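# Carry a limp 5.7 kg robot arm to the other desk

## Task

Take the unpowered spare robot arm (5.7 kg, with joints that flop freely) out of the open case on one desk and set it down lying on the other desk. It must end at rest with nothing hanging past any desk edge. No part of it may drop freely by more than a few centimetres, the case must stay on its own desk, and the robot has to release the arm and back away at the end without toppling or being left tilted.

## Robot and tools

ROBOT. An RB-Y1: a wheeled base (two drive wheels, two rear casters, 0.66 m long, 0.58 m wide, front edge 0.10 m ahead of the wheel axle), a folding torso (leg with ankle, knee and hip), a head, and two 7-joint arms with parallel grippers. Each arm is rated for 3 kg, so the 5.7 kg payload calls for both hands sharing it, held close to the body. Weight far in front of the drive wheels can tip the robot forward, and nothing halts that.

FRAMES. Base frame: origin on the floor halfway between the drive wheels, x forward, y left, z up. The state reports chest, left_hand and right_hand in this frame. chest is a spine point 0.08 m under the shoulders; its x faces where the chest faces. Each hand point sits between the finger pads; fingers point along the hand's -z and close along its x. Printed hand positions drift from the truth, especially far out. Odometry is the base frame at the start; base_odometry counts wheel turns only (slip looks like travel), heading positive to the left, -3.142 to 3.142.

execute_actions. Arguments: "actions", a list holding one action or none (empty just reports state and images), and "cameras": a list from head_camera, left_wrist_camera, right_wrist_camera, all (omitted or null gives all, [] gives none). An action may hold:
- "base": exactly one of {"translate_m": d}, a straight drive offset from the current spot in metres, forward positive, -3 to 3; or {"rotate_rad": d}, an in-place turn offset in radians, left (counter-clockwise seen from above) positive, -3.2 to 3.2. No sideways motion. Offsets are measured from where the last reported state put the base.
- "joints": one flat map of absolute joint targets by name, covering both arms, torso, head and grippers together. Radians unless the name ends in _m (metres). Ranges: torso_squat_rad 0 to 1.2 (higher lowers a level chest); torso_shift_rad -0.3 to 0.6 (positive pushes hips forward); torso_pitch_rad -0.2 to 1.4 (positive leans forward); torso_yaw_rad -1.5 to 1.5 (positive left). Combined torso rules: squat+shift <= 1.52; squat-shift+pitch <= 1.57; shift+0.5 pitch-0.4 squat <= 0.7; shift+0.3 pitch-0.5 squat <= 0.39; breaking one leaves the commanded torso joints short and off_target. Per arm: shoulder_pitch -2.356 to 2.356 (0 hangs, negative swings forward and up); left_shoulder_roll 0 to 3.141 (positive raises the arm outward), right_shoulder_roll -3.141 to 0 (negative raises it outward); shoulder_yaw -2.094 to 2.094 (positive swings a bent forearm leftward, both arms); elbow -2.617 to 0.01 (0 straight, negative bends); forearm_roll -3.141 to 3.141 and hand_roll -2.705 to 2.705 (positive counter-clockwise from above on a hanging arm, both arms); wrist_pitch -1.57 to 1.919 (negative tips the hand forward); gripper_m 0 to 0.1, the gap between pads. head_pan_rad -0.523 to 0.523 (positive left of the chest), head_tilt_rad -0.35 to 1.57 (positive looks down). A joint counts as arrived within ±0.02 (grippers ±0.004).
- "speeds": caps for this action only: translate_m 0.05 to 0.4 m/s, rotate_rad 0.1 to 1.509 rad/s; defaults are the maxima. A base move needing over 8.667 s is refused.
- "min_time_s": 0.1 to 8, the shortest duration for each arm and head motion in the action.
All motions of an action begin at once. Joints left out may still be driving toward older targets. Unknown keys or out-of-range numbers make the whole call refused with no motion. No action runs beyond 15 s.

Other tools: wait {"seconds": 0 to 10} lets things run on and returns state and images; zoom_image {"camera", "region": [x0,y0,x1,y1]} in pixels from the top-left, at most 504x504, on a camera from the latest result; read_manual {"section": "licences"} only gives licence texts; finished_scene {"scene": n} ends the current scene irreversibly and reports success, so call it only once the arm rests on the desk and the robot has let go and stepped back.

RESULTS. The "pictures" line lists the cameras in image order. base_status and joint_status tell how each motion ended: done (for the base, wheels turned the full amount even if slipping); off_target (resting short, maybe still pushing); contact_stop (torso or arm met hard resistance or an overload); time_out; limit_stop_at_<name>; limit_stop_at_own_body (self-collision guard stopped it before contact); stopped_with_arm (torso halted because an arm hit something). A stop of one torso joint, or one joint on an arm, stops that whole group and clears its targets. After any stop, first back the arm off in its own action, then the torso. Exception: if both hands share one object and the torso contact-stops immediately with nothing in the way, resend every arm joint (not grippers) at its current joint_positions value, then repeat the torso command. "joint command not followed" plus a "cause:" line means an arm-collision check blocked that arm's targets (grippers still move); those joints read not_followed and may be retried each action. on_its_own shows what you did not command; "held at" is the held target, not the position. When gripping, command at least 0.005 m below the object's width; off_target is then expected. MOTOR HOT warns from 65 °C; at 80 °C an OVER-TEMPERATURE FAULT brakes that arm, stops everything and marks keys limit_stop_at_motor_heat. A TORQUE FAULT (contact torque reaching a joint's limit: shoulders 63.7, elbow 32.7, wrist joints 22.7 N m, load included) freezes the robot for 10 s. Resend targets after either.

AVOID. The base does not halt at furniture and may keep shoving; a bent leg juts past the front edge, and a leg hitting furniture can push the robot backward unreported. Arms pressing or striking each other, hands included, can end the run. Holding a heavy load long heats motors. Never let the limp arm swing loose or drop; keep the case on its desk; finish upright, untilted, hands open and clear.

Each tool is called after "Request:" by a JSON object that holds its "name" and its "arguments".

## Session

Request:
{"name": "execute_actions", "arguments": {"actions": []}}

Scene clock: 0.00 s.
base_odometry: x=+0.000 y=+0.000 heading=+0.000 (m, m, rad; odometry frame)
base_status: not commanded
joint_positions: torso_squat_rad=+0.350 torso_shift_rad=+0.000 torso_pitch_rad=-0.001 torso_yaw_rad=+0.001 left_shoulder_pitch_rad=+0.013 left_shoulder_roll_rad=+0.014 left_shoulder_yaw_rad=-0.009 left_elbow_rad=-0.140 left_forearm_roll_rad=-0.007 left_wrist_pitch_rad=-0.048 left_hand_roll_rad=+0.037 left_gripper_m=+0.101 right_shoulder_pitch_rad=+0.012 right_shoulder_roll_rad=-0.037 right_shoulder_yaw_rad=-0.030 right_elbow_rad=-0.127 right_forearm_roll_rad=-0.046 right_wrist_pitch_rad=+0.036 right_hand_roll_rad=+0.004 right_gripper_m=+0.100 head_pan_rad=+0.000 head_tilt_rad=+0.400
joint_status: not commanded
chest: x=-0.2285 y=-0.0004 z=+1.2474 quat_wxyz=(+1.000, +0.000, -0.001, +0.000) (m; base frame)
left_hand: x=-0.1582 y=+0.2305 z=+0.5666 quat_wxyz=(+0.996, +0.006, -0.088, +0.012) (m; base frame)
right_hand: x=-0.1830 y=-0.2494 z=+0.5638 quat_wxyz=(+0.998, -0.017, -0.041, -0.036) (m; base frame)
pictures: head_camera, left_wrist_camera, right_wrist_camera
Images, in order (width x height): head_camera 896x504, left_wrist_camera 644x364, right_wrist_camera 644x364.

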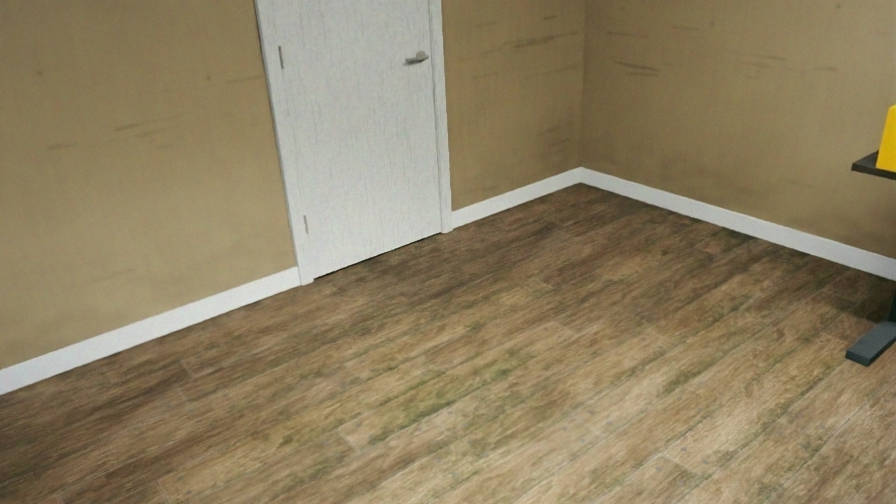

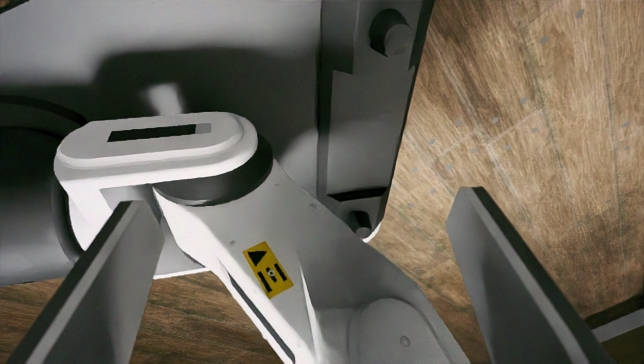

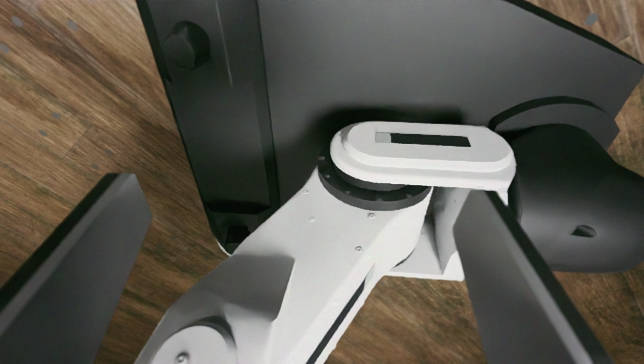

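Request:
{"name": "execute_actions", "arguments": {"actions": [{"base":{"rotate_rad":-0.9}}], "cameras": ["head_camera"]}}

Scene clock: 5.10 s.
base_odometry: x=+0.000 y=+0.000 heading=-0.900 (m, m, rad; odometry frame)
base_status: done
joint_positions: torso_squat_rad=+0.350 torso_shift_rad=+0.000 torso_pitch_rad=-0.001 torso_yaw_rad=+0.001 left_shoulder_pitch_rad=+0.013 left_shoulder_roll_rad=+0.014 left_shoulder_yaw_rad=-0.009 left_elbow_rad=-0.140 left_forearm_roll_rad=-0.007 left_wrist_pitch_rad=-0.048 left_hand_roll_rad=+0.037 left_gripper_m=+0.101 right_shoulder_pitch_rad=+0.012 right_shoulder_roll_rad=-0.037 right_shoulder_yaw_rad=-0.030 right_elbow_rad=-0.127 right_forearm_roll_rad=-0.046 right_wrist_pitch_rad=+0.036 right_hand_roll_rad=+0.004 right_gripper_m=+0.100 head_pan_rad=+0.000 head_tilt_rad=+0.400
joint_status: not commanded
chest: x=-0.2285 y=-0.0004 z=+1.2474 quat_wxyz=(+1.000, +0.000, -0.001, +0.000) (m; base frame)
left_hand: x=-0.1582 y=+0.2305 z=+0.5666 quat_wxyz=(+0.996, +0.006, -0.088, +0.012) (m; base frame)
right_hand: x=-0.1830 y=-0.2494 z=+0.5638 quat_wxyz=(+0.998, -0.017, -0.041, -0.036) (m; base frame)
pictures: head_camera
Images, in order (width x height): head_camera 896x504.

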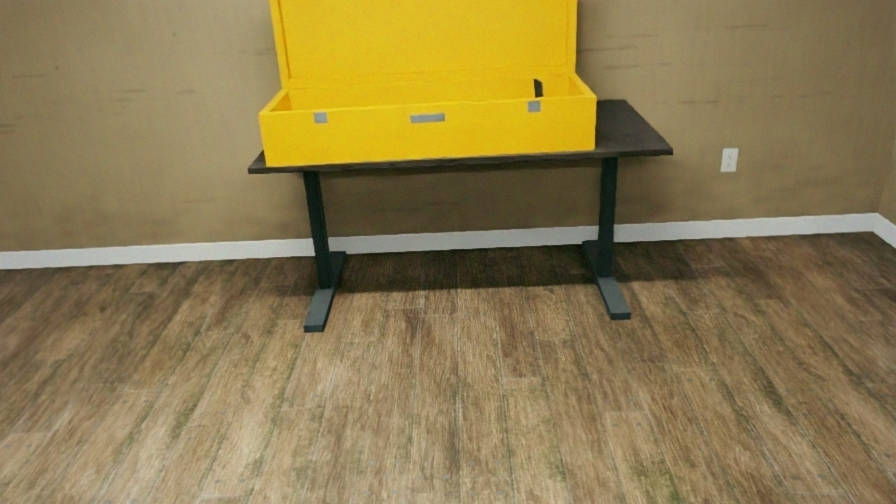

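Request:
{"name": "execute_actions", "arguments": {"actions": [{"joints":{"head_pan_rad":-0.52,"torso_yaw_rad":-0.8,"left_shoulder_roll_rad":0.25,"right_shoulder_roll_rad":-0.25,"left_elbow_rad":-1.2,"right_elbow_rad":-1.2}}], "cameras": ["head_camera"]}}

Scene clock: 15.67 s.
base_odometry: x=+0.000 y=+0.000 heading=-0.900 (m, m, rad; odometry frame)
base_status: not commanded
joint_positions: torso_squat_rad=+0.350 torso_shift_rad=+0.000 torso_pitch_rad=-0.001 torso_yaw_rad=-0.800 left_shoulder_pitch_rad=+0.013 left_shoulder_roll_rad=+0.250 left_shoulder_yaw_rad=-0.009 left_elbow_rad=-1.200 left_forearm_roll_rad=-0.007 left_wrist_pitch_rad=-0.048 left_hand_roll_rad=+0.037 left_gripper_m=+0.101 right_shoulder_pitch_rad=+0.012 right_shoulder_roll_rad=-0.250 right_shoulder_yaw_rad=-0.030 right_elbow_rad=-1.200 right_forearm_roll_rad=-0.046 right_wrist_pitch_rad=+0.036 right_hand_roll_rad=+0.004 right_gripper_m=+0.100 head_pan_rad=-0.520 head_tilt_rad=+0.400
joint_status: all done
chest: x=-0.2285 y=-0.0004 z=+1.2474 quat_wxyz=(+0.921, +0.001, +0.000, -0.389) (m; base frame)
left_hand: x=+0.3400 y=-0.1050 z=+0.8651 quat_wxyz=(+0.721, -0.140, -0.566, -0.374) (m; base frame)
right_hand: x=-0.1603 y=-0.5809 z=+0.8513 quat_wxyz=(+0.781, -0.304, -0.462, -0.289) (m; base frame)
pictures: head_camera
Images, in order (width x height): head_camera 896x504.

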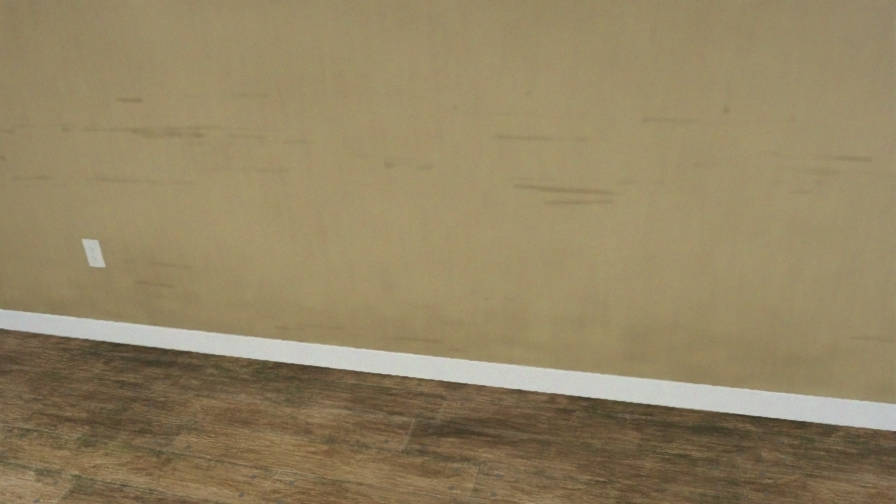

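Request:
{"name": "execute_actions", "arguments": {"actions": [{"base":{"translate_m":0.7},"joints":{"torso_yaw_rad":-1.5,"head_tilt_rad":0.25}}], "cameras": ["head_camera"]}}

Scene clock: 30.20 s.
base_odometry: x=+0.435 y=-0.548 heading=-0.901 (m, m, rad; odometry frame)
base_status: done
joint_positions: torso_squat_rad=+0.350 torso_shift_rad=+0.000 torso_pitch_rad=-0.001 torso_yaw_rad=-1.499 left_shoulder_pitch_rad=+0.013 left_shoulder_roll_rad=+0.250 left_shoulder_yaw_rad=-0.009 left_elbow_rad=-1.200 left_forearm_roll_rad=-0.007 left_wrist_pitch_rad=-0.048 left_hand_roll_rad=+0.037 left_gripper_m=+0.101 right_shoulder_pitch_rad=+0.012 right_shoulder_roll_rad=-0.250 right_shoulder_yaw_rad=-0.030 right_elbow_rad=-1.200 right_forearm_roll_rad=-0.046 right_wrist_pitch_rad=+0.036 right_hand_roll_rad=+0.004 right_gripper_m=+0.100 head_pan_rad=-0.520 head_tilt_rad=+0.250
joint_status: all done
chest: x=-0.2285 y=-0.0004 z=+1.2474 quat_wxyz=(+0.732, +0.001, +0.000, -0.681) (m; base frame)
left_hand: x=+0.1392 y=-0.4460 z=+0.8646 quat_wxyz=(+0.550, -0.325, -0.483, -0.599) (m; base frame)
right_hand: x=-0.5501 y=-0.4882 z=+0.8510 quat_wxyz=(+0.635, -0.444, -0.329, -0.539) (m; base frame)
pictures: head_camera
Images, in order (width x height): head_camera 896x504.

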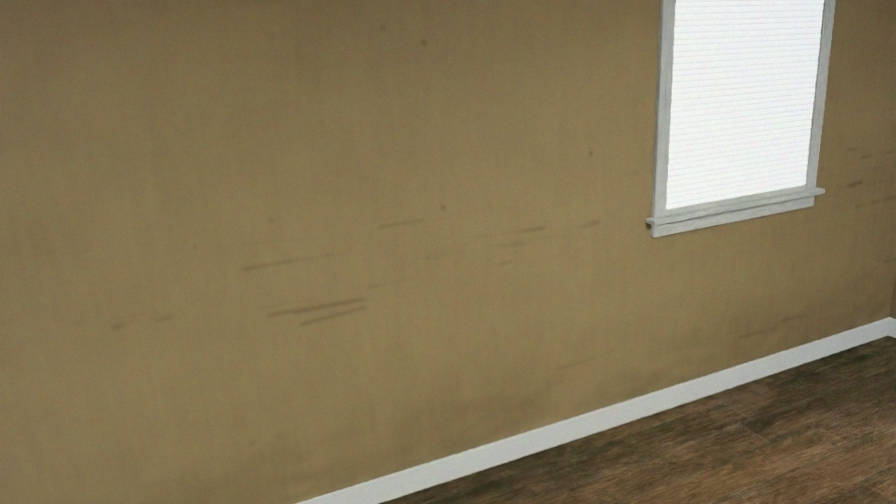

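Request:
{"name": "execute_actions", "arguments": {"actions": [{"base":{"translate_m":0.8},"joints":{"torso_yaw_rad":0,"head_tilt_rad":0.6,"head_pan_rad":0,"torso_squat_rad":0.1}}], "cameras": ["head_camera"]}}

Scene clock: 37.83 s.
base_odometry: x=+0.931 y=-1.176 heading=-0.902 (m, m, rad; odometry frame)
base_status: done
joint_positions: torso_squat_rad=+0.100 torso_shift_rad=+0.000 torso_pitch_rad=-0.001 torso_yaw_rad=+0.000 left_shoulder_pitch_rad=+0.013 left_shoulder_roll_rad=+0.250 left_shoulder_yaw_rad=-0.009 left_elbow_rad=-1.200 left_forearm_roll_rad=-0.007 left_wrist_pitch_rad=-0.048 left_hand_roll_rad=+0.037 left_gripper_m=+0.101 right_shoulder_pitch_rad=+0.012 right_shoulder_roll_rad=-0.250 right_shoulder_yaw_rad=-0.030 right_elbow_rad=-1.200 right_forearm_roll_rad=-0.046 right_wrist_pitch_rad=+0.036 right_hand_roll_rad=+0.004 right_gripper_m=+0.100 head_pan_rad=+0.000 head_tilt_rad=+0.600
joint_status: all done
chest: x=-0.2285 y=-0.0004 z=+1.2864 quat_wxyz=(+1.000, +0.000, -0.001, +0.000) (m; base frame)
left_hand: x=+0.2428 y=+0.3345 z=+0.9043 quat_wxyz=(+0.810, +0.091, -0.576, -0.064) (m; base frame)
right_hand: x=+0.2359 y=-0.3561 z=+0.8910 quat_wxyz=(+0.832, -0.101, -0.544, +0.038) (m; base frame)
pictures: head_camera
Images, in order (width x height): head_camera 896x504.

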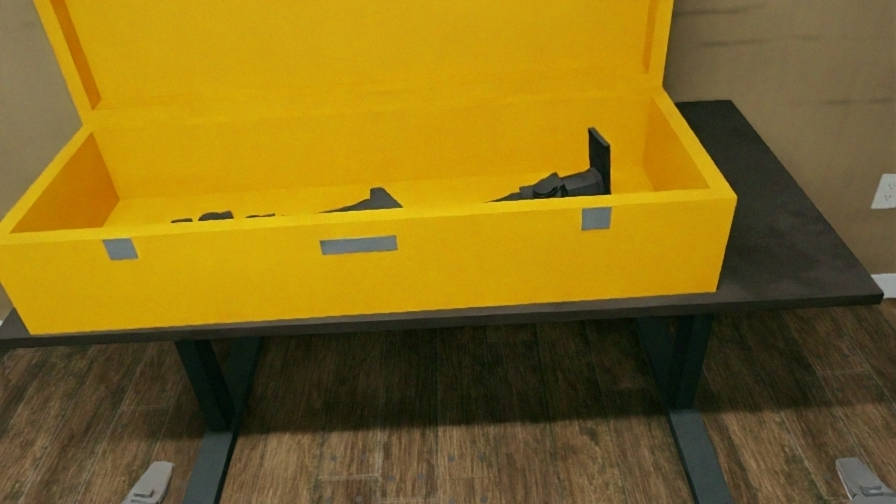

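Request:
{"name": "execute_actions", "arguments": {"actions": [{"base":{"rotate_rad":0.22},"joints":{"left_shoulder_pitch_rad":0,"right_shoulder_pitch_rad":0,"left_shoulder_roll_rad":0.35,"right_shoulder_roll_rad":-0.35,"left_shoulder_yaw_rad":0,"right_shoulder_yaw_rad":0,"left_elbow_rad":-2.0,"right_elbow_rad":-2.0,"left_wrist_pitch_rad":1.0,"right_wrist_pitch_rad":1.0,"left_forearm_roll_rad":0,"right_forearm_roll_rad":0,"left_hand_roll_rad":0,"right_hand_roll_rad":0}}], "cameras": []}}

Request:
{"name": "execute_actions", "arguments": {"actions": [{"base":{"translate_m":0.55},"joints":{"head_tilt_rad":0.95,"torso_squat_rad":0.0}}], "cameras": []}}

Request:
{"name": "execute_actions", "arguments": {"actions": [{"base":{"rotate_rad":-0.155},"joints":{"head_tilt_rad":0.85,"torso_pitch_rad":0.2}}]}}

Scene clock: 93.40 s.
base_odometry: x=+0.931 y=-1.176 heading=-0.683 (m, m, rad; odometry frame)
base_status: done
joint_positions: torso_squat_rad=+0.100 torso_shift_rad=+0.000 torso_pitch_rad=-0.001 torso_yaw_rad=+0.000 left_shoulder_pitch_rad=+0.000 left_shoulder_roll_rad=+0.350 left_shoulder_yaw_rad=+0.000 left_elbow_rad=-2.000 left_forearm_roll_rad=+0.000 left_wrist_pitch_rad=+1.000 left_hand_roll_rad=+0.000 left_gripper_m=+0.101 right_shoulder_pitch_rad=+0.000 right_shoulder_roll_rad=-0.350 right_shoulder_yaw_rad=+0.000 right_elbow_rad=-2.000 right_forearm_roll_rad=+0.000 right_wrist_pitch_rad=+1.000 right_hand_roll_rad=+0.000 right_gripper_m=+0.100 head_pan_rad=+0.000 head_tilt_rad=+0.600
joint_status: all done
chest: x=-0.2286 y=-0.0004 z=+1.2864 quat_wxyz=(+1.000, +0.000, -0.001, +0.000) (m; base frame)
left_hand: x=+0.2424 y=+0.3301 z=+1.0646 quat_wxyz=(+0.864, +0.153, -0.473, -0.084) (m; base frame)
right_hand: x=+0.2425 y=-0.3307 z=+1.0641 quat_wxyz=(+0.864, -0.152, -0.473, +0.083) (m; base frame)
pictures: none
No camera images: the call's "cameras" was empty. Leave "cameras" out to get every camera's image.

Scene clock: 96.20 s.
base_odometry: x=+1.358 y=-1.523 heading=-0.681 (m, m, rad; odometry frame)
base_status: done
joint_positions: torso_squat_rad=+0.000 torso_shift_rad=+0.000 torso_pitch_rad=-0.001 torso_yaw_rad=+0.000 left_shoulder_pitch_rad=+0.000 left_shoulder_roll_rad=+0.350 left_shoulder_yaw_rad=+0.000 left_elbow_rad=-2.000 left_forearm_roll_rad=+0.000 left_wrist_pitch_rad=+1.000 left_hand_roll_rad=+0.000 left_gripper_m=+0.101 right_shoulder_pitch_rad=+0.000 right_shoulder_roll_rad=-0.350 right_shoulder_yaw_rad=+0.000 right_elbow_rad=-2.000 right_forearm_roll_rad=+0.000 right_wrist_pitch_rad=+1.000 right_hand_roll_rad=+0.000 right_gripper_m=+0.100 head_pan_rad=+0.000 head_tilt_rad=+0.950
joint_status: all done
chest: x=-0.2285 y=-0.0004 z=+1.2899 quat_wxyz=(+1.000, +0.000, -0.001, +0.000) (m; base frame)
left_hand: x=+0.2425 y=+0.3301 z=+1.0682 quat_wxyz=(+0.864, +0.153, -0.473, -0.084) (m; base frame)
right_hand: x=+0.2425 y=-0.3307 z=+1.0675 quat_wxyz=(+0.864, -0.152, -0.473, +0.083) (m; base frame)
pictures: none
No camera images: the call's "cameras" was empty. Leave "cameras" out to get every camera's image.

Scene clock: 97.67 s.
base_odometry: x=+1.358 y=-1.523 heading=-0.836 (m, m, rad; odometry frame)
base_status: done
joint_positions: torso_squat_rad=+0.000 torso_shift_rad=-0.001 torso_pitch_rad=+0.198 torso_yaw_rad=+0.000 left_shoulder_pitch_rad=-0.002 left_shoulder_roll_rad=+0.351 left_shoulder_yaw_rad=+0.001 left_elbow_rad=-2.003 left_forearm_roll_rad=-0.001 left_wrist_pitch_rad=+0.999 left_hand_roll_rad=+0.000 left_gripper_m=+0.100 right_shoulder_pitch_rad=-0.001 right_shoulder_roll_rad=-0.350 right_shoulder_yaw_rad=+0.000 right_elbow_rad=-2.002 right_forearm_roll_rad=+0.000 right_wrist_pitch_rad=+0.999 right_hand_roll_rad=+0.000 right_gripper_m=+0.099 head_pan_rad=+0.000 head_tilt_rad=+0.850
joint_status: all done
chest: x=-0.1676 y=-0.0004 z=+1.2839 quat_wxyz=(+0.995, +0.000, +0.099, +0.000) (m; base frame)
left_hand: x=+0.2513 y=+0.3303 z=+0.9752 quat_wxyz=(+0.905, +0.145, -0.387, -0.099) (m; base frame)
right_hand: x=+0.2508 y=-0.3305 z=+0.9738 quat_wxyz=(+0.906, -0.144, -0.386, +0.098) (m; base frame)
pictures: head_camera, left_wrist_camera, right_wrist_camera
Images, in order (width x height): head_camera 896x504, left_wrist_camera 644x364, right_wrist_camera 644x364.

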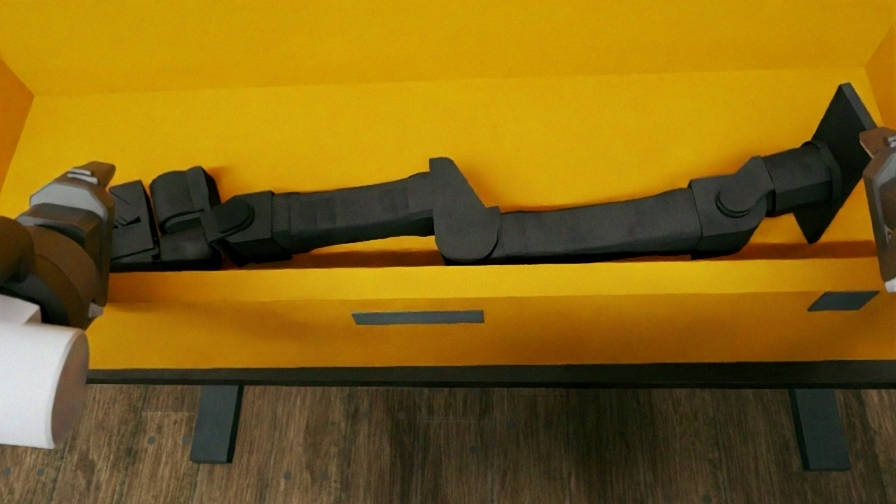

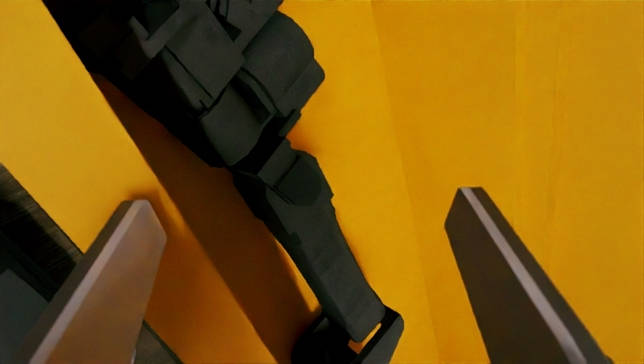

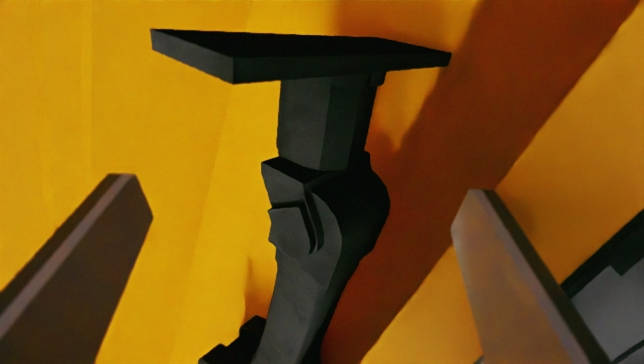

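Request:
{"name": "execute_actions", "arguments": {"actions": [{"base":{"translate_m":0.18},"speeds":{"translate_m":0.12},"min_time_s":1.5,"joints":{"torso_pitch_rad":0,"head_tilt_rad":1.15,"left_shoulder_pitch_rad":-1.2,"right_shoulder_pitch_rad":-1.2,"left_shoulder_roll_rad":1.1325,"right_shoulder_roll_rad":-1.1325,"left_shoulder_yaw_rad":-1.067,"right_shoulder_yaw_rad":1.067,"left_elbow_rad":-1.898,"right_elbow_rad":-1.898,"left_wrist_pitch_rad":1.571,"right_wrist_pitch_rad":1.571,"left_forearm_roll_rad":1.571,"right_forearm_roll_rad":-1.571,"left_hand_roll_rad":1.15,"right_hand_roll_rad":-0.96}}]}}

Scene clock: 200.77 s.
base_odometry: x=+1.479 y=-1.657 heading=-0.837 (m, m, rad; odometry frame)
base_status: done
joint_positions: torso_squat_rad=+0.000 torso_shift_rad=+0.000 torso_pitch_rad=+0.000 torso_yaw_rad=+0.000 left_shoulder_pitch_rad=-1.200 left_shoulder_roll_rad=+1.132 left_shoulder_yaw_rad=-1.067 left_elbow_rad=-1.898 left_forearm_roll_rad=+1.571 left_wrist_pitch_rad=+1.571 left_hand_roll_rad=+1.150 left_gripper_m=+0.101 right_shoulder_pitch_rad=-1.200 right_shoulder_roll_rad=-1.132 right_shoulder_yaw_rad=+1.067 right_elbow_rad=-1.898 right_forearm_roll_rad=-1.571 right_wrist_pitch_rad=+1.571 right_hand_roll_rad=-0.960 right_gripper_m=+0.100 head_pan_rad=+0.000 head_tilt_rad=+1.150
joint_status: all done
chest: x=-0.2282 y=-0.0004 z=+1.2899 quat_wxyz=(+1.000, +0.000, +0.000, +0.000) (m; base frame)
left_hand: x=+0.1320 y=+0.2000 z=+1.1398 quat_wxyz=(+0.999, +0.000, +0.000, +0.051) (m; base frame)
right_hand: x=+0.1319 y=-0.2006 z=+1.1394 quat_wxyz=(+0.999, +0.001, +0.000, +0.044) (m; base frame)
pictures: head_camera, left_wrist_camera, right_wrist_camera
Images, in order (width x height): head_camera 896x504, left_wrist_camera 644x364, right_wrist_camera 644x364.

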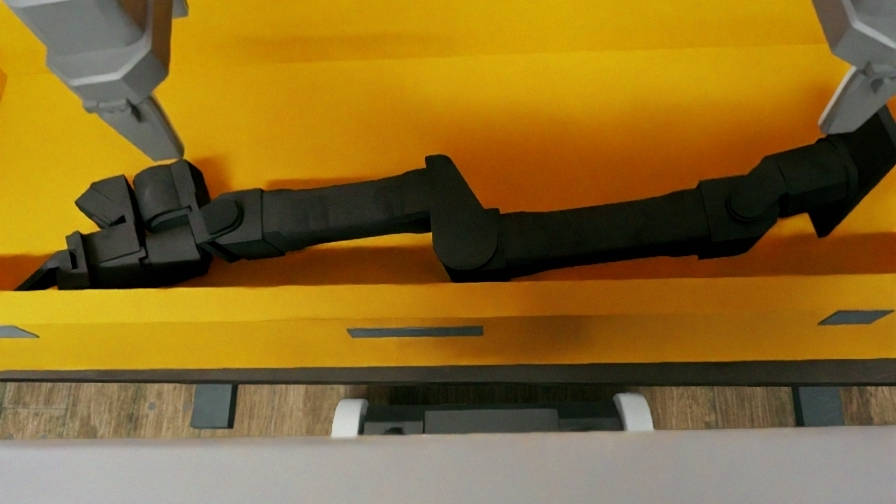

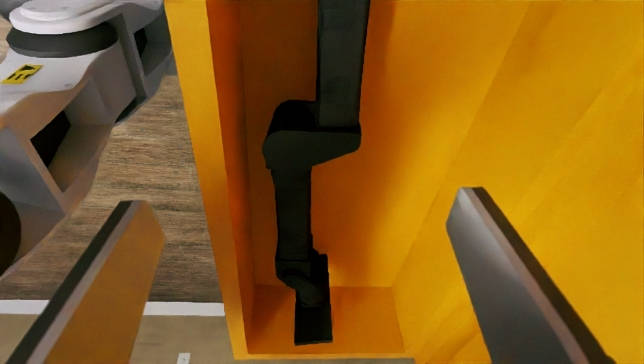

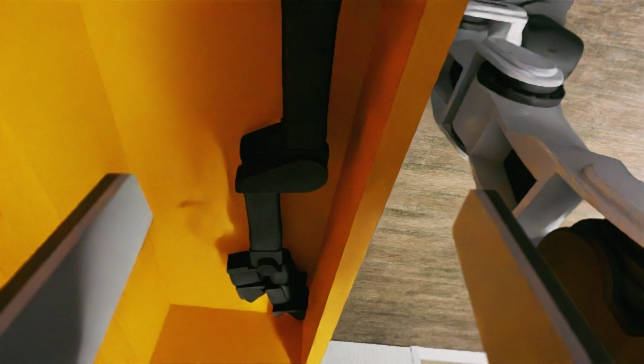

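Request:
{"name": "execute_actions", "arguments": {"actions": [{"joints":{"torso_squat_rad":0.72,"head_tilt_rad":1.0}}]}}

Scene clock: 207.17 s.
base_odometry: x=+1.479 y=-1.657 heading=-0.837 (m, m, rad; odometry frame)
base_status: not commanded
joint_positions: torso_squat_rad=+0.720 torso_shift_rad=+0.000 torso_pitch_rad=+0.000 torso_yaw_rad=+0.000 left_shoulder_pitch_rad=-1.200 left_shoulder_roll_rad=+1.132 left_shoulder_yaw_rad=-1.067 left_elbow_rad=-1.898 left_forearm_roll_rad=+1.571 left_wrist_pitch_rad=+1.571 left_hand_roll_rad=+1.150 left_gripper_m=+0.101 right_shoulder_pitch_rad=-1.200 right_shoulder_roll_rad=-1.132 right_shoulder_yaw_rad=+1.067 right_elbow_rad=-1.898 right_forearm_roll_rad=-1.571 right_wrist_pitch_rad=+1.571 right_hand_roll_rad=-0.960 right_gripper_m=+0.100 head_pan_rad=+0.000 head_tilt_rad=+1.000
joint_status: all done
chest: x=-0.2282 y=-0.0004 z=+1.1162 quat_wxyz=(+1.000, +0.000, +0.000, +0.000) (m; base frame)
left_hand: x=+0.1320 y=+0.2000 z=+0.9661 quat_wxyz=(+0.999, +0.000, +0.000, +0.051) (m; base frame)
right_hand: x=+0.1319 y=-0.2006 z=+0.9656 quat_wxyz=(+0.999, +0.001, +0.000, +0.044) (m; base frame)
pictures: head_camera, left_wrist_camera, right_wrist_camera
Images, in order (width x height): head_camera 896x504, left_wrist_camera 644x364, right_wrist_camera 644x364.

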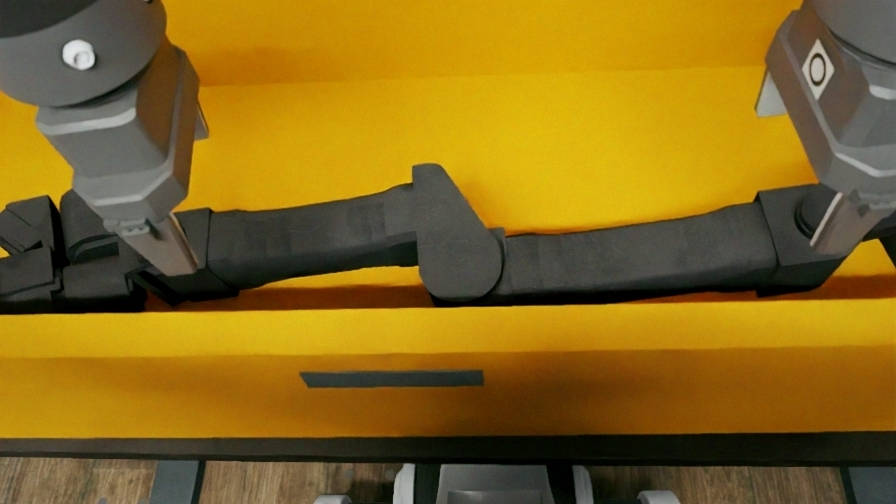

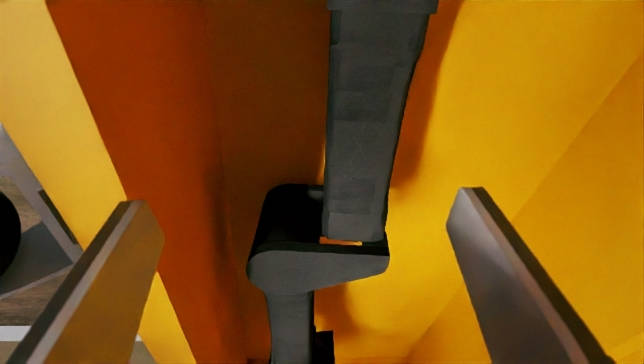

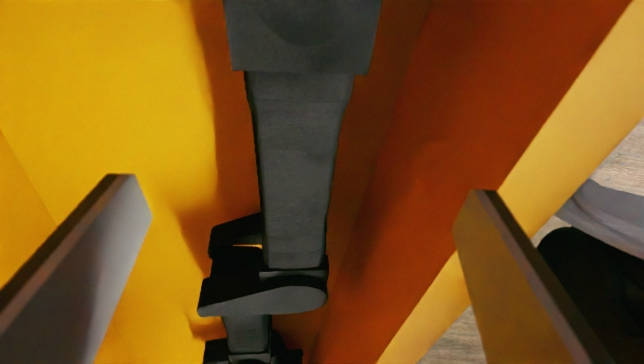

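Request:
{"name": "execute_actions", "arguments": {"actions": [{"joints":{"torso_squat_rad":0.86,"left_shoulder_pitch_rad":-1.244,"left_shoulder_roll_rad":1.0715,"left_shoulder_yaw_rad":-1.097,"left_elbow_rad":-1.741,"left_hand_roll_rad":1.06}}]}}

Scene clock: 221.83 s.
base_odometry: x=+1.479 y=-1.657 heading=-0.837 (m, m, rad; odometry frame)
base_status: not commanded
joint_positions: torso_squat_rad=+0.860 torso_shift_rad=+0.000 torso_pitch_rad=+0.000 torso_yaw_rad=+0.000 left_shoulder_pitch_rad=-1.244 left_shoulder_roll_rad=+1.072 left_shoulder_yaw_rad=-1.097 left_elbow_rad=-1.741 left_forearm_roll_rad=+1.571 left_wrist_pitch_rad=+1.571 left_hand_roll_rad=+1.060 left_gripper_m=+0.101 right_shoulder_pitch_rad=-1.200 right_shoulder_roll_rad=-1.132 right_shoulder_yaw_rad=+1.067 right_elbow_rad=-1.898 right_forearm_roll_rad=-1.571 right_wrist_pitch_rad=+1.571 right_hand_roll_rad=-0.960 right_gripper_m=+0.100 head_pan_rad=+0.000 head_tilt_rad=+1.000
joint_status: all done
chest: x=-0.2282 y=-0.0004 z=+1.0466 quat_wxyz=(+1.000, +0.000, +0.000, +0.000) (m; base frame)
left_hand: x=+0.1619 y=+0.1999 z=+0.8966 quat_wxyz=(+0.999, +0.000, +0.000, +0.050) (m; base frame)
right_hand: x=+0.1320 y=-0.2006 z=+0.8961 quat_wxyz=(+0.999, +0.000, +0.000, +0.044) (m; base frame)
pictures: head_camera, left_wrist_camera, right_wrist_camera
Images, in order (width x height): head_camera 896x504, left_wrist_camera 644x364, right_wrist_camera 644x364.

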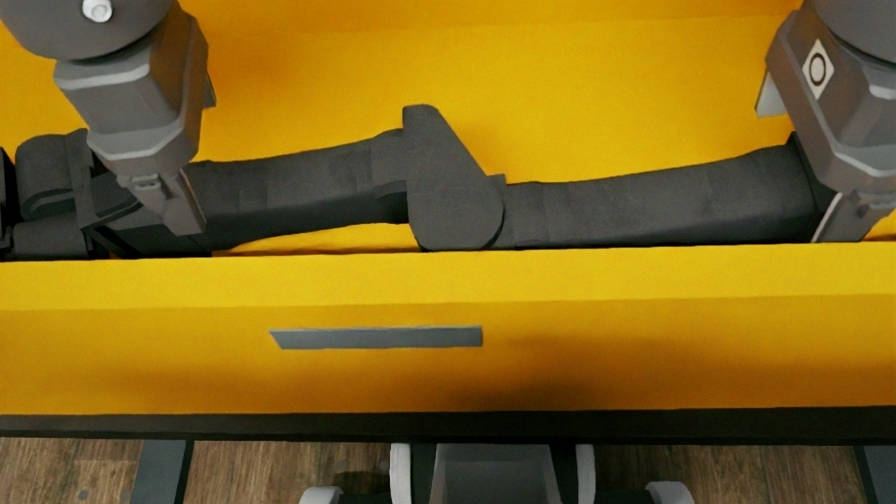

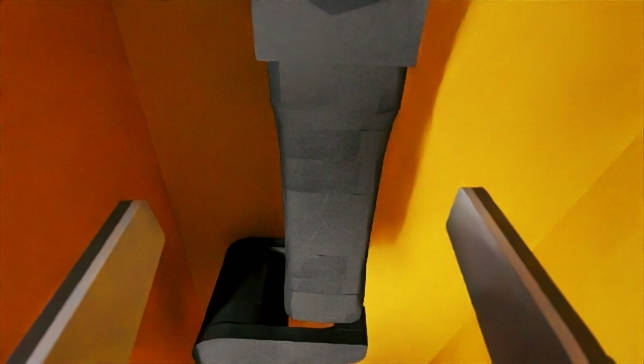

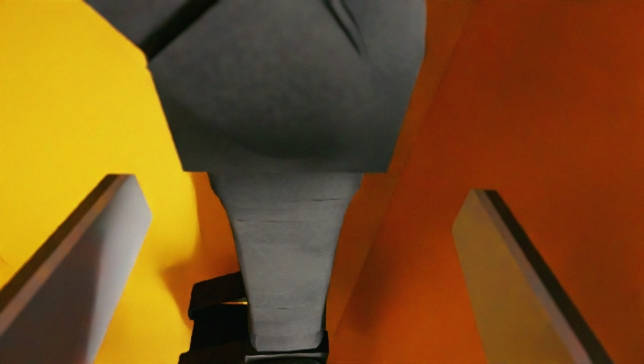

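Request:
{"name": "execute_actions", "arguments": {"actions": [{"min_time_s":1.0,"joints":{"torso_squat_rad":0.925,"left_shoulder_pitch_rad":-1.1775,"left_shoulder_roll_rad":1.013,"left_shoulder_yaw_rad":-1.124,"left_elbow_rad":-1.674,"left_forearm_roll_rad":1.491,"left_wrist_pitch_rad":1.511,"left_hand_roll_rad":1.025}}]}}

Scene clock: 246.03 s.
base_odometry: x=+1.479 y=-1.657 heading=-0.837 (m, m, rad; odometry frame)
base_status: not commanded
joint_positions: torso_squat_rad=+0.925 torso_shift_rad=+0.000 torso_pitch_rad=+0.000 torso_yaw_rad=+0.000 left_shoulder_pitch_rad=-1.178 left_shoulder_roll_rad=+1.013 left_shoulder_yaw_rad=-1.123 left_elbow_rad=-1.674 left_forearm_roll_rad=+1.491 left_wrist_pitch_rad=+1.511 left_hand_roll_rad=+1.025 left_gripper_m=+0.101 right_shoulder_pitch_rad=-1.200 right_shoulder_roll_rad=-1.132 right_shoulder_yaw_rad=+1.067 right_elbow_rad=-1.898 right_forearm_roll_rad=-1.571 right_wrist_pitch_rad=+1.571 right_hand_roll_rad=-0.960 right_gripper_m=+0.100 head_pan_rad=+0.000 head_tilt_rad=+1.000
joint_status: all done
chest: x=-0.2282 y=-0.0004 z=+1.0112 quat_wxyz=(+1.000, +0.000, +0.000, +0.000) (m; base frame)
left_hand: x=+0.1721 y=+0.2001 z=+0.8212 quat_wxyz=(+0.999, +0.001, +0.000, +0.050) (m; base frame)
right_hand: x=+0.1320 y=-0.2006 z=+0.8607 quat_wxyz=(+0.999, +0.000, +0.000, +0.044) (m; base frame)
pictures: head_camera, left_wrist_camera, right_wrist_camera
Images, in order (width x height): head_camera 896x504, left_wrist_camera 644x364, right_wrist_camera 644x364.

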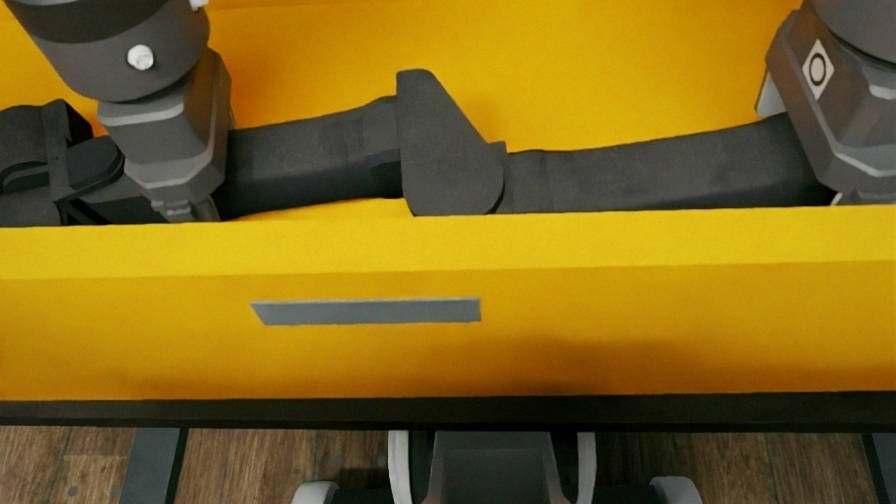

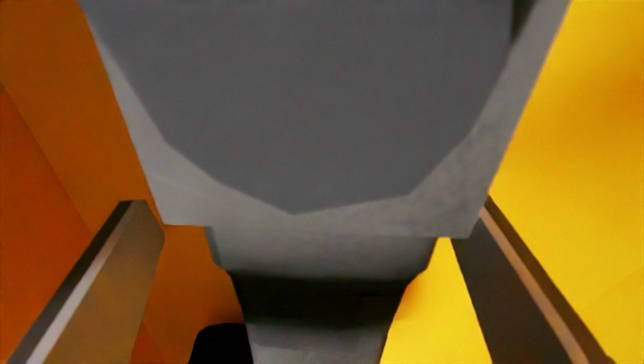

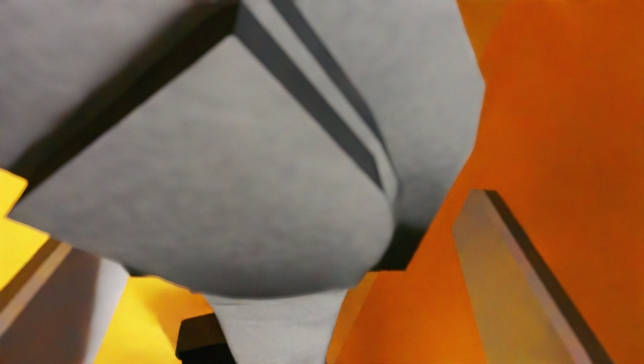

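Request:
{"name": "execute_actions", "arguments": {"actions": [{"joints":{"torso_squat_rad":0.955,"left_shoulder_pitch_rad":-1.205,"left_shoulder_roll_rad":0.968,"left_shoulder_yaw_rad":-1.14,"left_elbow_rad":-1.646,"left_wrist_pitch_rad":1.513,"left_hand_roll_rad":1.045,"right_shoulder_pitch_rad":-1.249,"right_shoulder_roll_rad":-1.029,"right_shoulder_yaw_rad":1.116,"right_elbow_rad":-1.87,"right_forearm_roll_rad":-1.551,"right_wrist_pitch_rad":1.561,"right_hand_roll_rad":-1.042}}]}}

Scene clock: 263.90 s.
base_odometry: x=+1.479 y=-1.657 heading=-0.837 (m, m, rad; odometry frame)
base_status: not commanded
joint_positions: torso_squat_rad=+0.955 torso_shift_rad=+0.000 torso_pitch_rad=+0.000 torso_yaw_rad=+0.000 left_shoulder_pitch_rad=-1.205 left_shoulder_roll_rad=+0.968 left_shoulder_yaw_rad=-1.140 left_elbow_rad=-1.646 left_forearm_roll_rad=+1.491 left_wrist_pitch_rad=+1.513 left_hand_roll_rad=+1.045 left_gripper_m=+0.101 right_shoulder_pitch_rad=-1.249 right_shoulder_roll_rad=-1.029 right_shoulder_yaw_rad=+1.116 right_elbow_rad=-1.870 right_forearm_roll_rad=-1.551 right_wrist_pitch_rad=+1.561 right_hand_roll_rad=-1.042 right_gripper_m=+0.100 head_pan_rad=+0.000 head_tilt_rad=+1.000
joint_status: all done
chest: x=-0.2282 y=-0.0003 z=+0.9943 quat_wxyz=(+1.000, +0.000, +0.000, +0.000) (m; base frame)
left_hand: x=+0.1759 y=+0.1847 z=+0.8040 quat_wxyz=(+0.999, +0.000, +0.000, +0.049) (m; base frame)
right_hand: x=+0.1338 y=-0.1654 z=+0.8356 quat_wxyz=(+0.999, +0.001, +0.000, +0.044) (m; base frame)
pictures: head_camera, left_wrist_camera, right_wrist_camera
Images, in order (width x height): head_camera 896x504, left_wrist_camera 644x364, right_wrist_camera 644x364.

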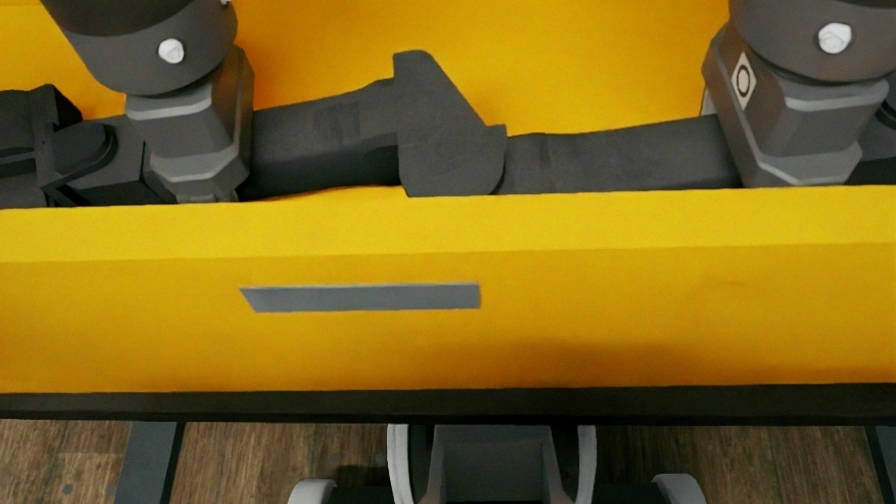

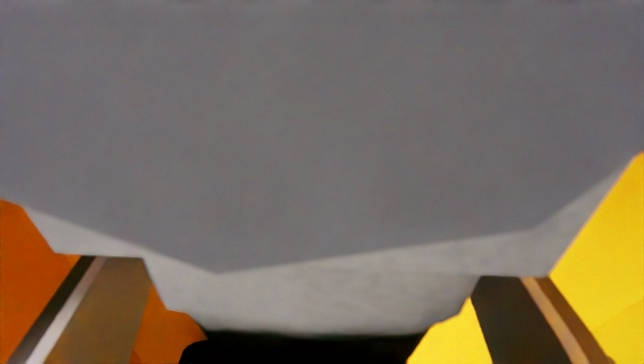

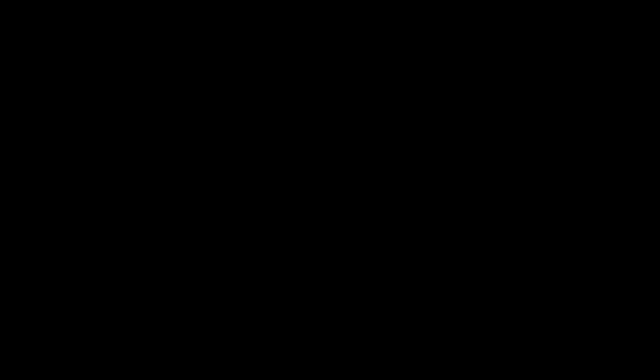

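Request:
{"name": "execute_actions", "arguments": {"actions": [{"joints":{"left_gripper_m":0.02,"right_gripper_m":0.02,"head_tilt_rad":0.8}}], "cameras": ["head_camera"]}}

Scene clock: 269.63 s.
base_odometry: x=+1.479 y=-1.657 heading=-0.837 (m, m, rad; odometry frame)
base_status: not commanded
joint_positions: torso_squat_rad=+0.955 torso_shift_rad=+0.000 torso_pitch_rad=+0.000 torso_yaw_rad=+0.000 left_shoulder_pitch_rad=-1.205 left_shoulder_roll_rad=+0.968 left_shoulder_yaw_rad=-1.140 left_elbow_rad=-1.646 left_forearm_roll_rad=+1.491 left_wrist_pitch_rad=+1.513 left_hand_roll_rad=+1.045 left_gripper_m=+0.057 right_shoulder_pitch_rad=-1.249 right_shoulder_roll_rad=-1.029 right_shoulder_yaw_rad=+1.116 right_elbow_rad=-1.870 right_forearm_roll_rad=-1.551 right_wrist_pitch_rad=+1.561 right_hand_roll_rad=-1.042 right_gripper_m=+0.056 head_pan_rad=+0.000 head_tilt_rad=+0.800
joint_status: left_gripper_m off_target (ended at +0.057, target +0.020); right_gripper_m off_target (ended at +0.056, target +0.020); the others done
chest: x=-0.2281 y=-0.0003 z=+0.9943 quat_wxyz=(+1.000, +0.000, +0.000, +0.000) (m; base frame)
left_hand: x=+0.1759 y=+0.1846 z=+0.8040 quat_wxyz=(+0.999, +0.000, +0.000, +0.049) (m; base frame)
right_hand: x=+0.1340 y=-0.1654 z=+0.8357 quat_wxyz=(+0.999, +0.001, +0.000, +0.043) (m; base frame)
pictures: head_camera
Images, in order (width x height): head_camera 896x504.

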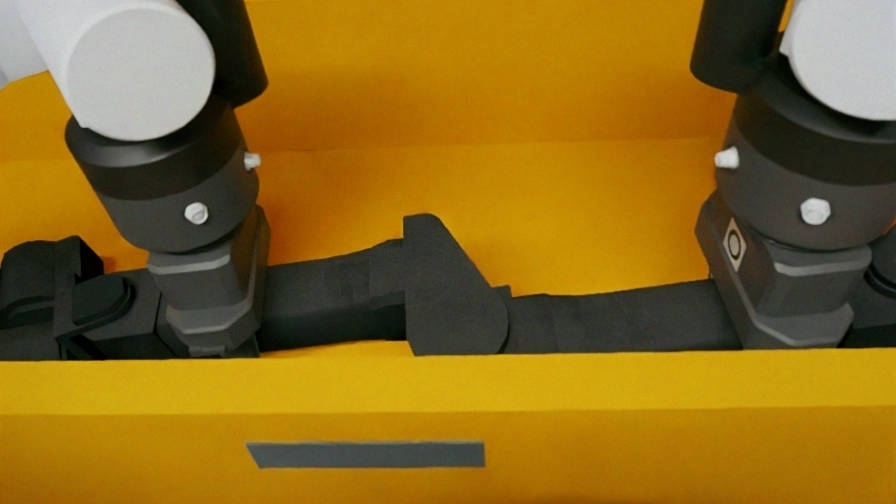

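Lift a little.

Request:
{"name": "execute_actions", "arguments": {"actions": [{"joints":{"torso_squat_rad":0.86}}]}}

Scene clock: 274.17 s.
base_odometry: x=+1.479 y=-1.657 heading=-0.837 (m, m, rad; odometry frame)
base_status: not commanded
joint_positions: torso_squat_rad=+0.860 torso_shift_rad=+0.000 torso_pitch_rad=+0.001 torso_yaw_rad=+0.000 left_shoulder_pitch_rad=-1.202 left_shoulder_roll_rad=+0.967 left_shoulder_yaw_rad=-1.141 left_elbow_rad=-1.646 left_forearm_roll_rad=+1.491 left_wrist_pitch_rad=+1.513 left_hand_roll_rad=+1.045 left_gripper_m=+0.056 right_shoulder_pitch_rad=-1.248 right_shoulder_roll_rad=-1.029 right_shoulder_yaw_rad=+1.117 right_elbow_rad=-1.870 right_forearm_roll_rad=-1.551 right_wrist_pitch_rad=+1.561 right_hand_roll_rad=-1.042 right_gripper_m=+0.055 head_pan_rad=+0.000 head_tilt_rad=+0.800
joint_status: all done
chest: x=-0.2276 y=-0.0003 z=+1.0467 quat_wxyz=(+1.000, +0.000, +0.001, +0.000) (m; base frame)
left_hand: x=+0.1749 y=+0.1847 z=+0.8543 quat_wxyz=(+0.999, +0.001, +0.003, +0.048) (m; base frame)
right_hand: x=+0.1338 y=-0.1657 z=+0.8869 quat_wxyz=(+0.999, +0.000, +0.001, +0.043) (m; base frame)
pictures: head_camera, left_wrist_camera, right_wrist_camera
Images, in order (width x height): head_camera 896x504, left_wrist_camera 644x364, right_wrist_camera 644x364.

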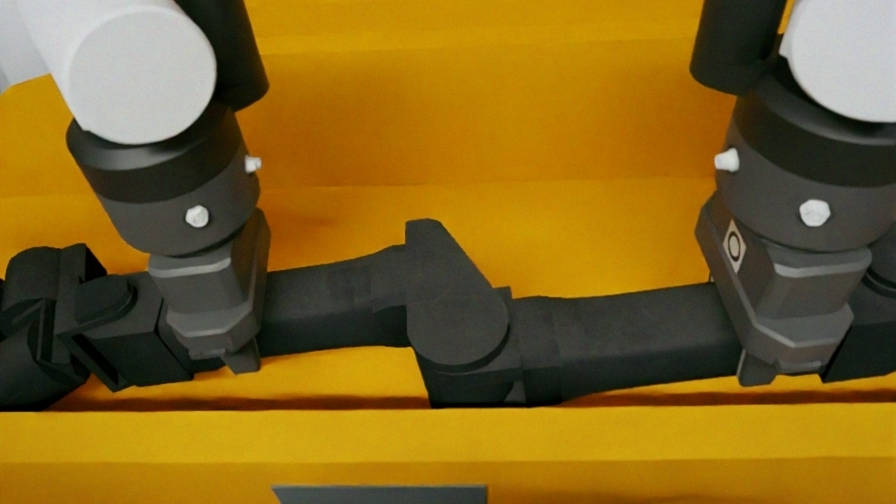

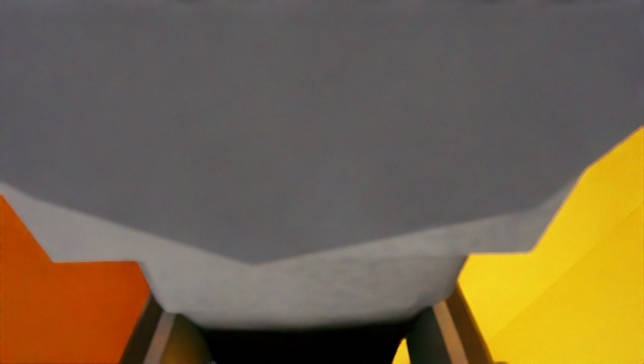

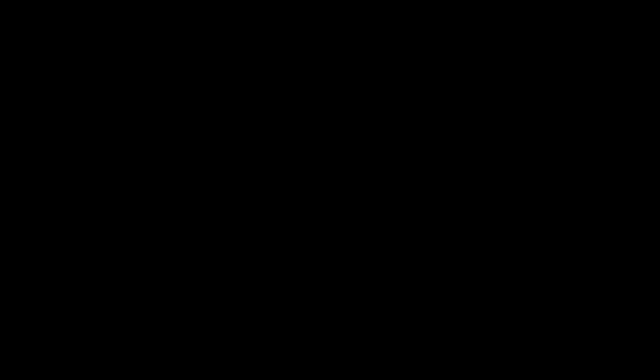

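Holding. Continue with a view toward the gripper end.

Request:
{"name": "execute_actions", "arguments": {"actions": [{"joints":{"torso_squat_rad":0.68,"head_pan_rad":0.4,"head_tilt_rad":0.9}}], "cameras": ["head_camera"]}}

Scene clock: 277.90 s.
base_odometry: x=+1.479 y=-1.657 heading=-0.837 (m, m, rad; odometry frame)
base_status: not commanded
joint_positions: torso_squat_rad=+0.680 torso_shift_rad=+0.000 torso_pitch_rad=+0.001 torso_yaw_rad=+0.000 left_shoulder_pitch_rad=-1.202 left_shoulder_roll_rad=+0.967 left_shoulder_yaw_rad=-1.142 left_elbow_rad=-1.646 left_forearm_roll_rad=+1.491 left_wrist_pitch_rad=+1.513 left_hand_roll_rad=+1.045 left_gripper_m=+0.056 right_shoulder_pitch_rad=-1.248 right_shoulder_roll_rad=-1.029 right_shoulder_yaw_rad=+1.117 right_elbow_rad=-1.870 right_forearm_roll_rad=-1.551 right_wrist_pitch_rad=+1.561 right_hand_roll_rad=-1.042 right_gripper_m=+0.055 head_pan_rad=+0.400 head_tilt_rad=+0.900
joint_status: all done
chest: x=-0.2276 y=-0.0004 z=+1.1343 quat_wxyz=(+1.000, +0.000, +0.001, +0.000) (m; base frame)
left_hand: x=+0.1748 y=+0.1847 z=+0.9415 quat_wxyz=(+0.999, +0.001, +0.003, +0.048) (m; base frame)
right_hand: x=+0.1338 y=-0.1657 z=+0.9743 quat_wxyz=(+0.999, +0.000, +0.002, +0.043) (m; base frame)
pictures: head_camera
Images, in order (width x height): head_camera 896x504.

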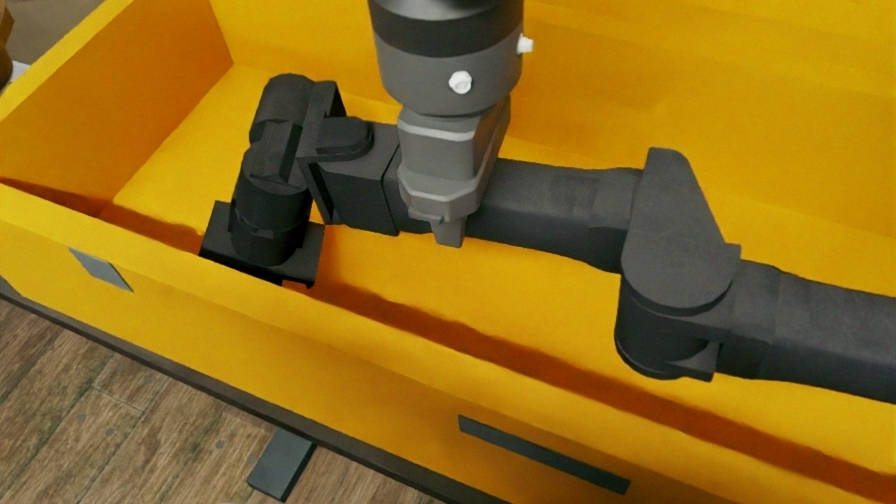

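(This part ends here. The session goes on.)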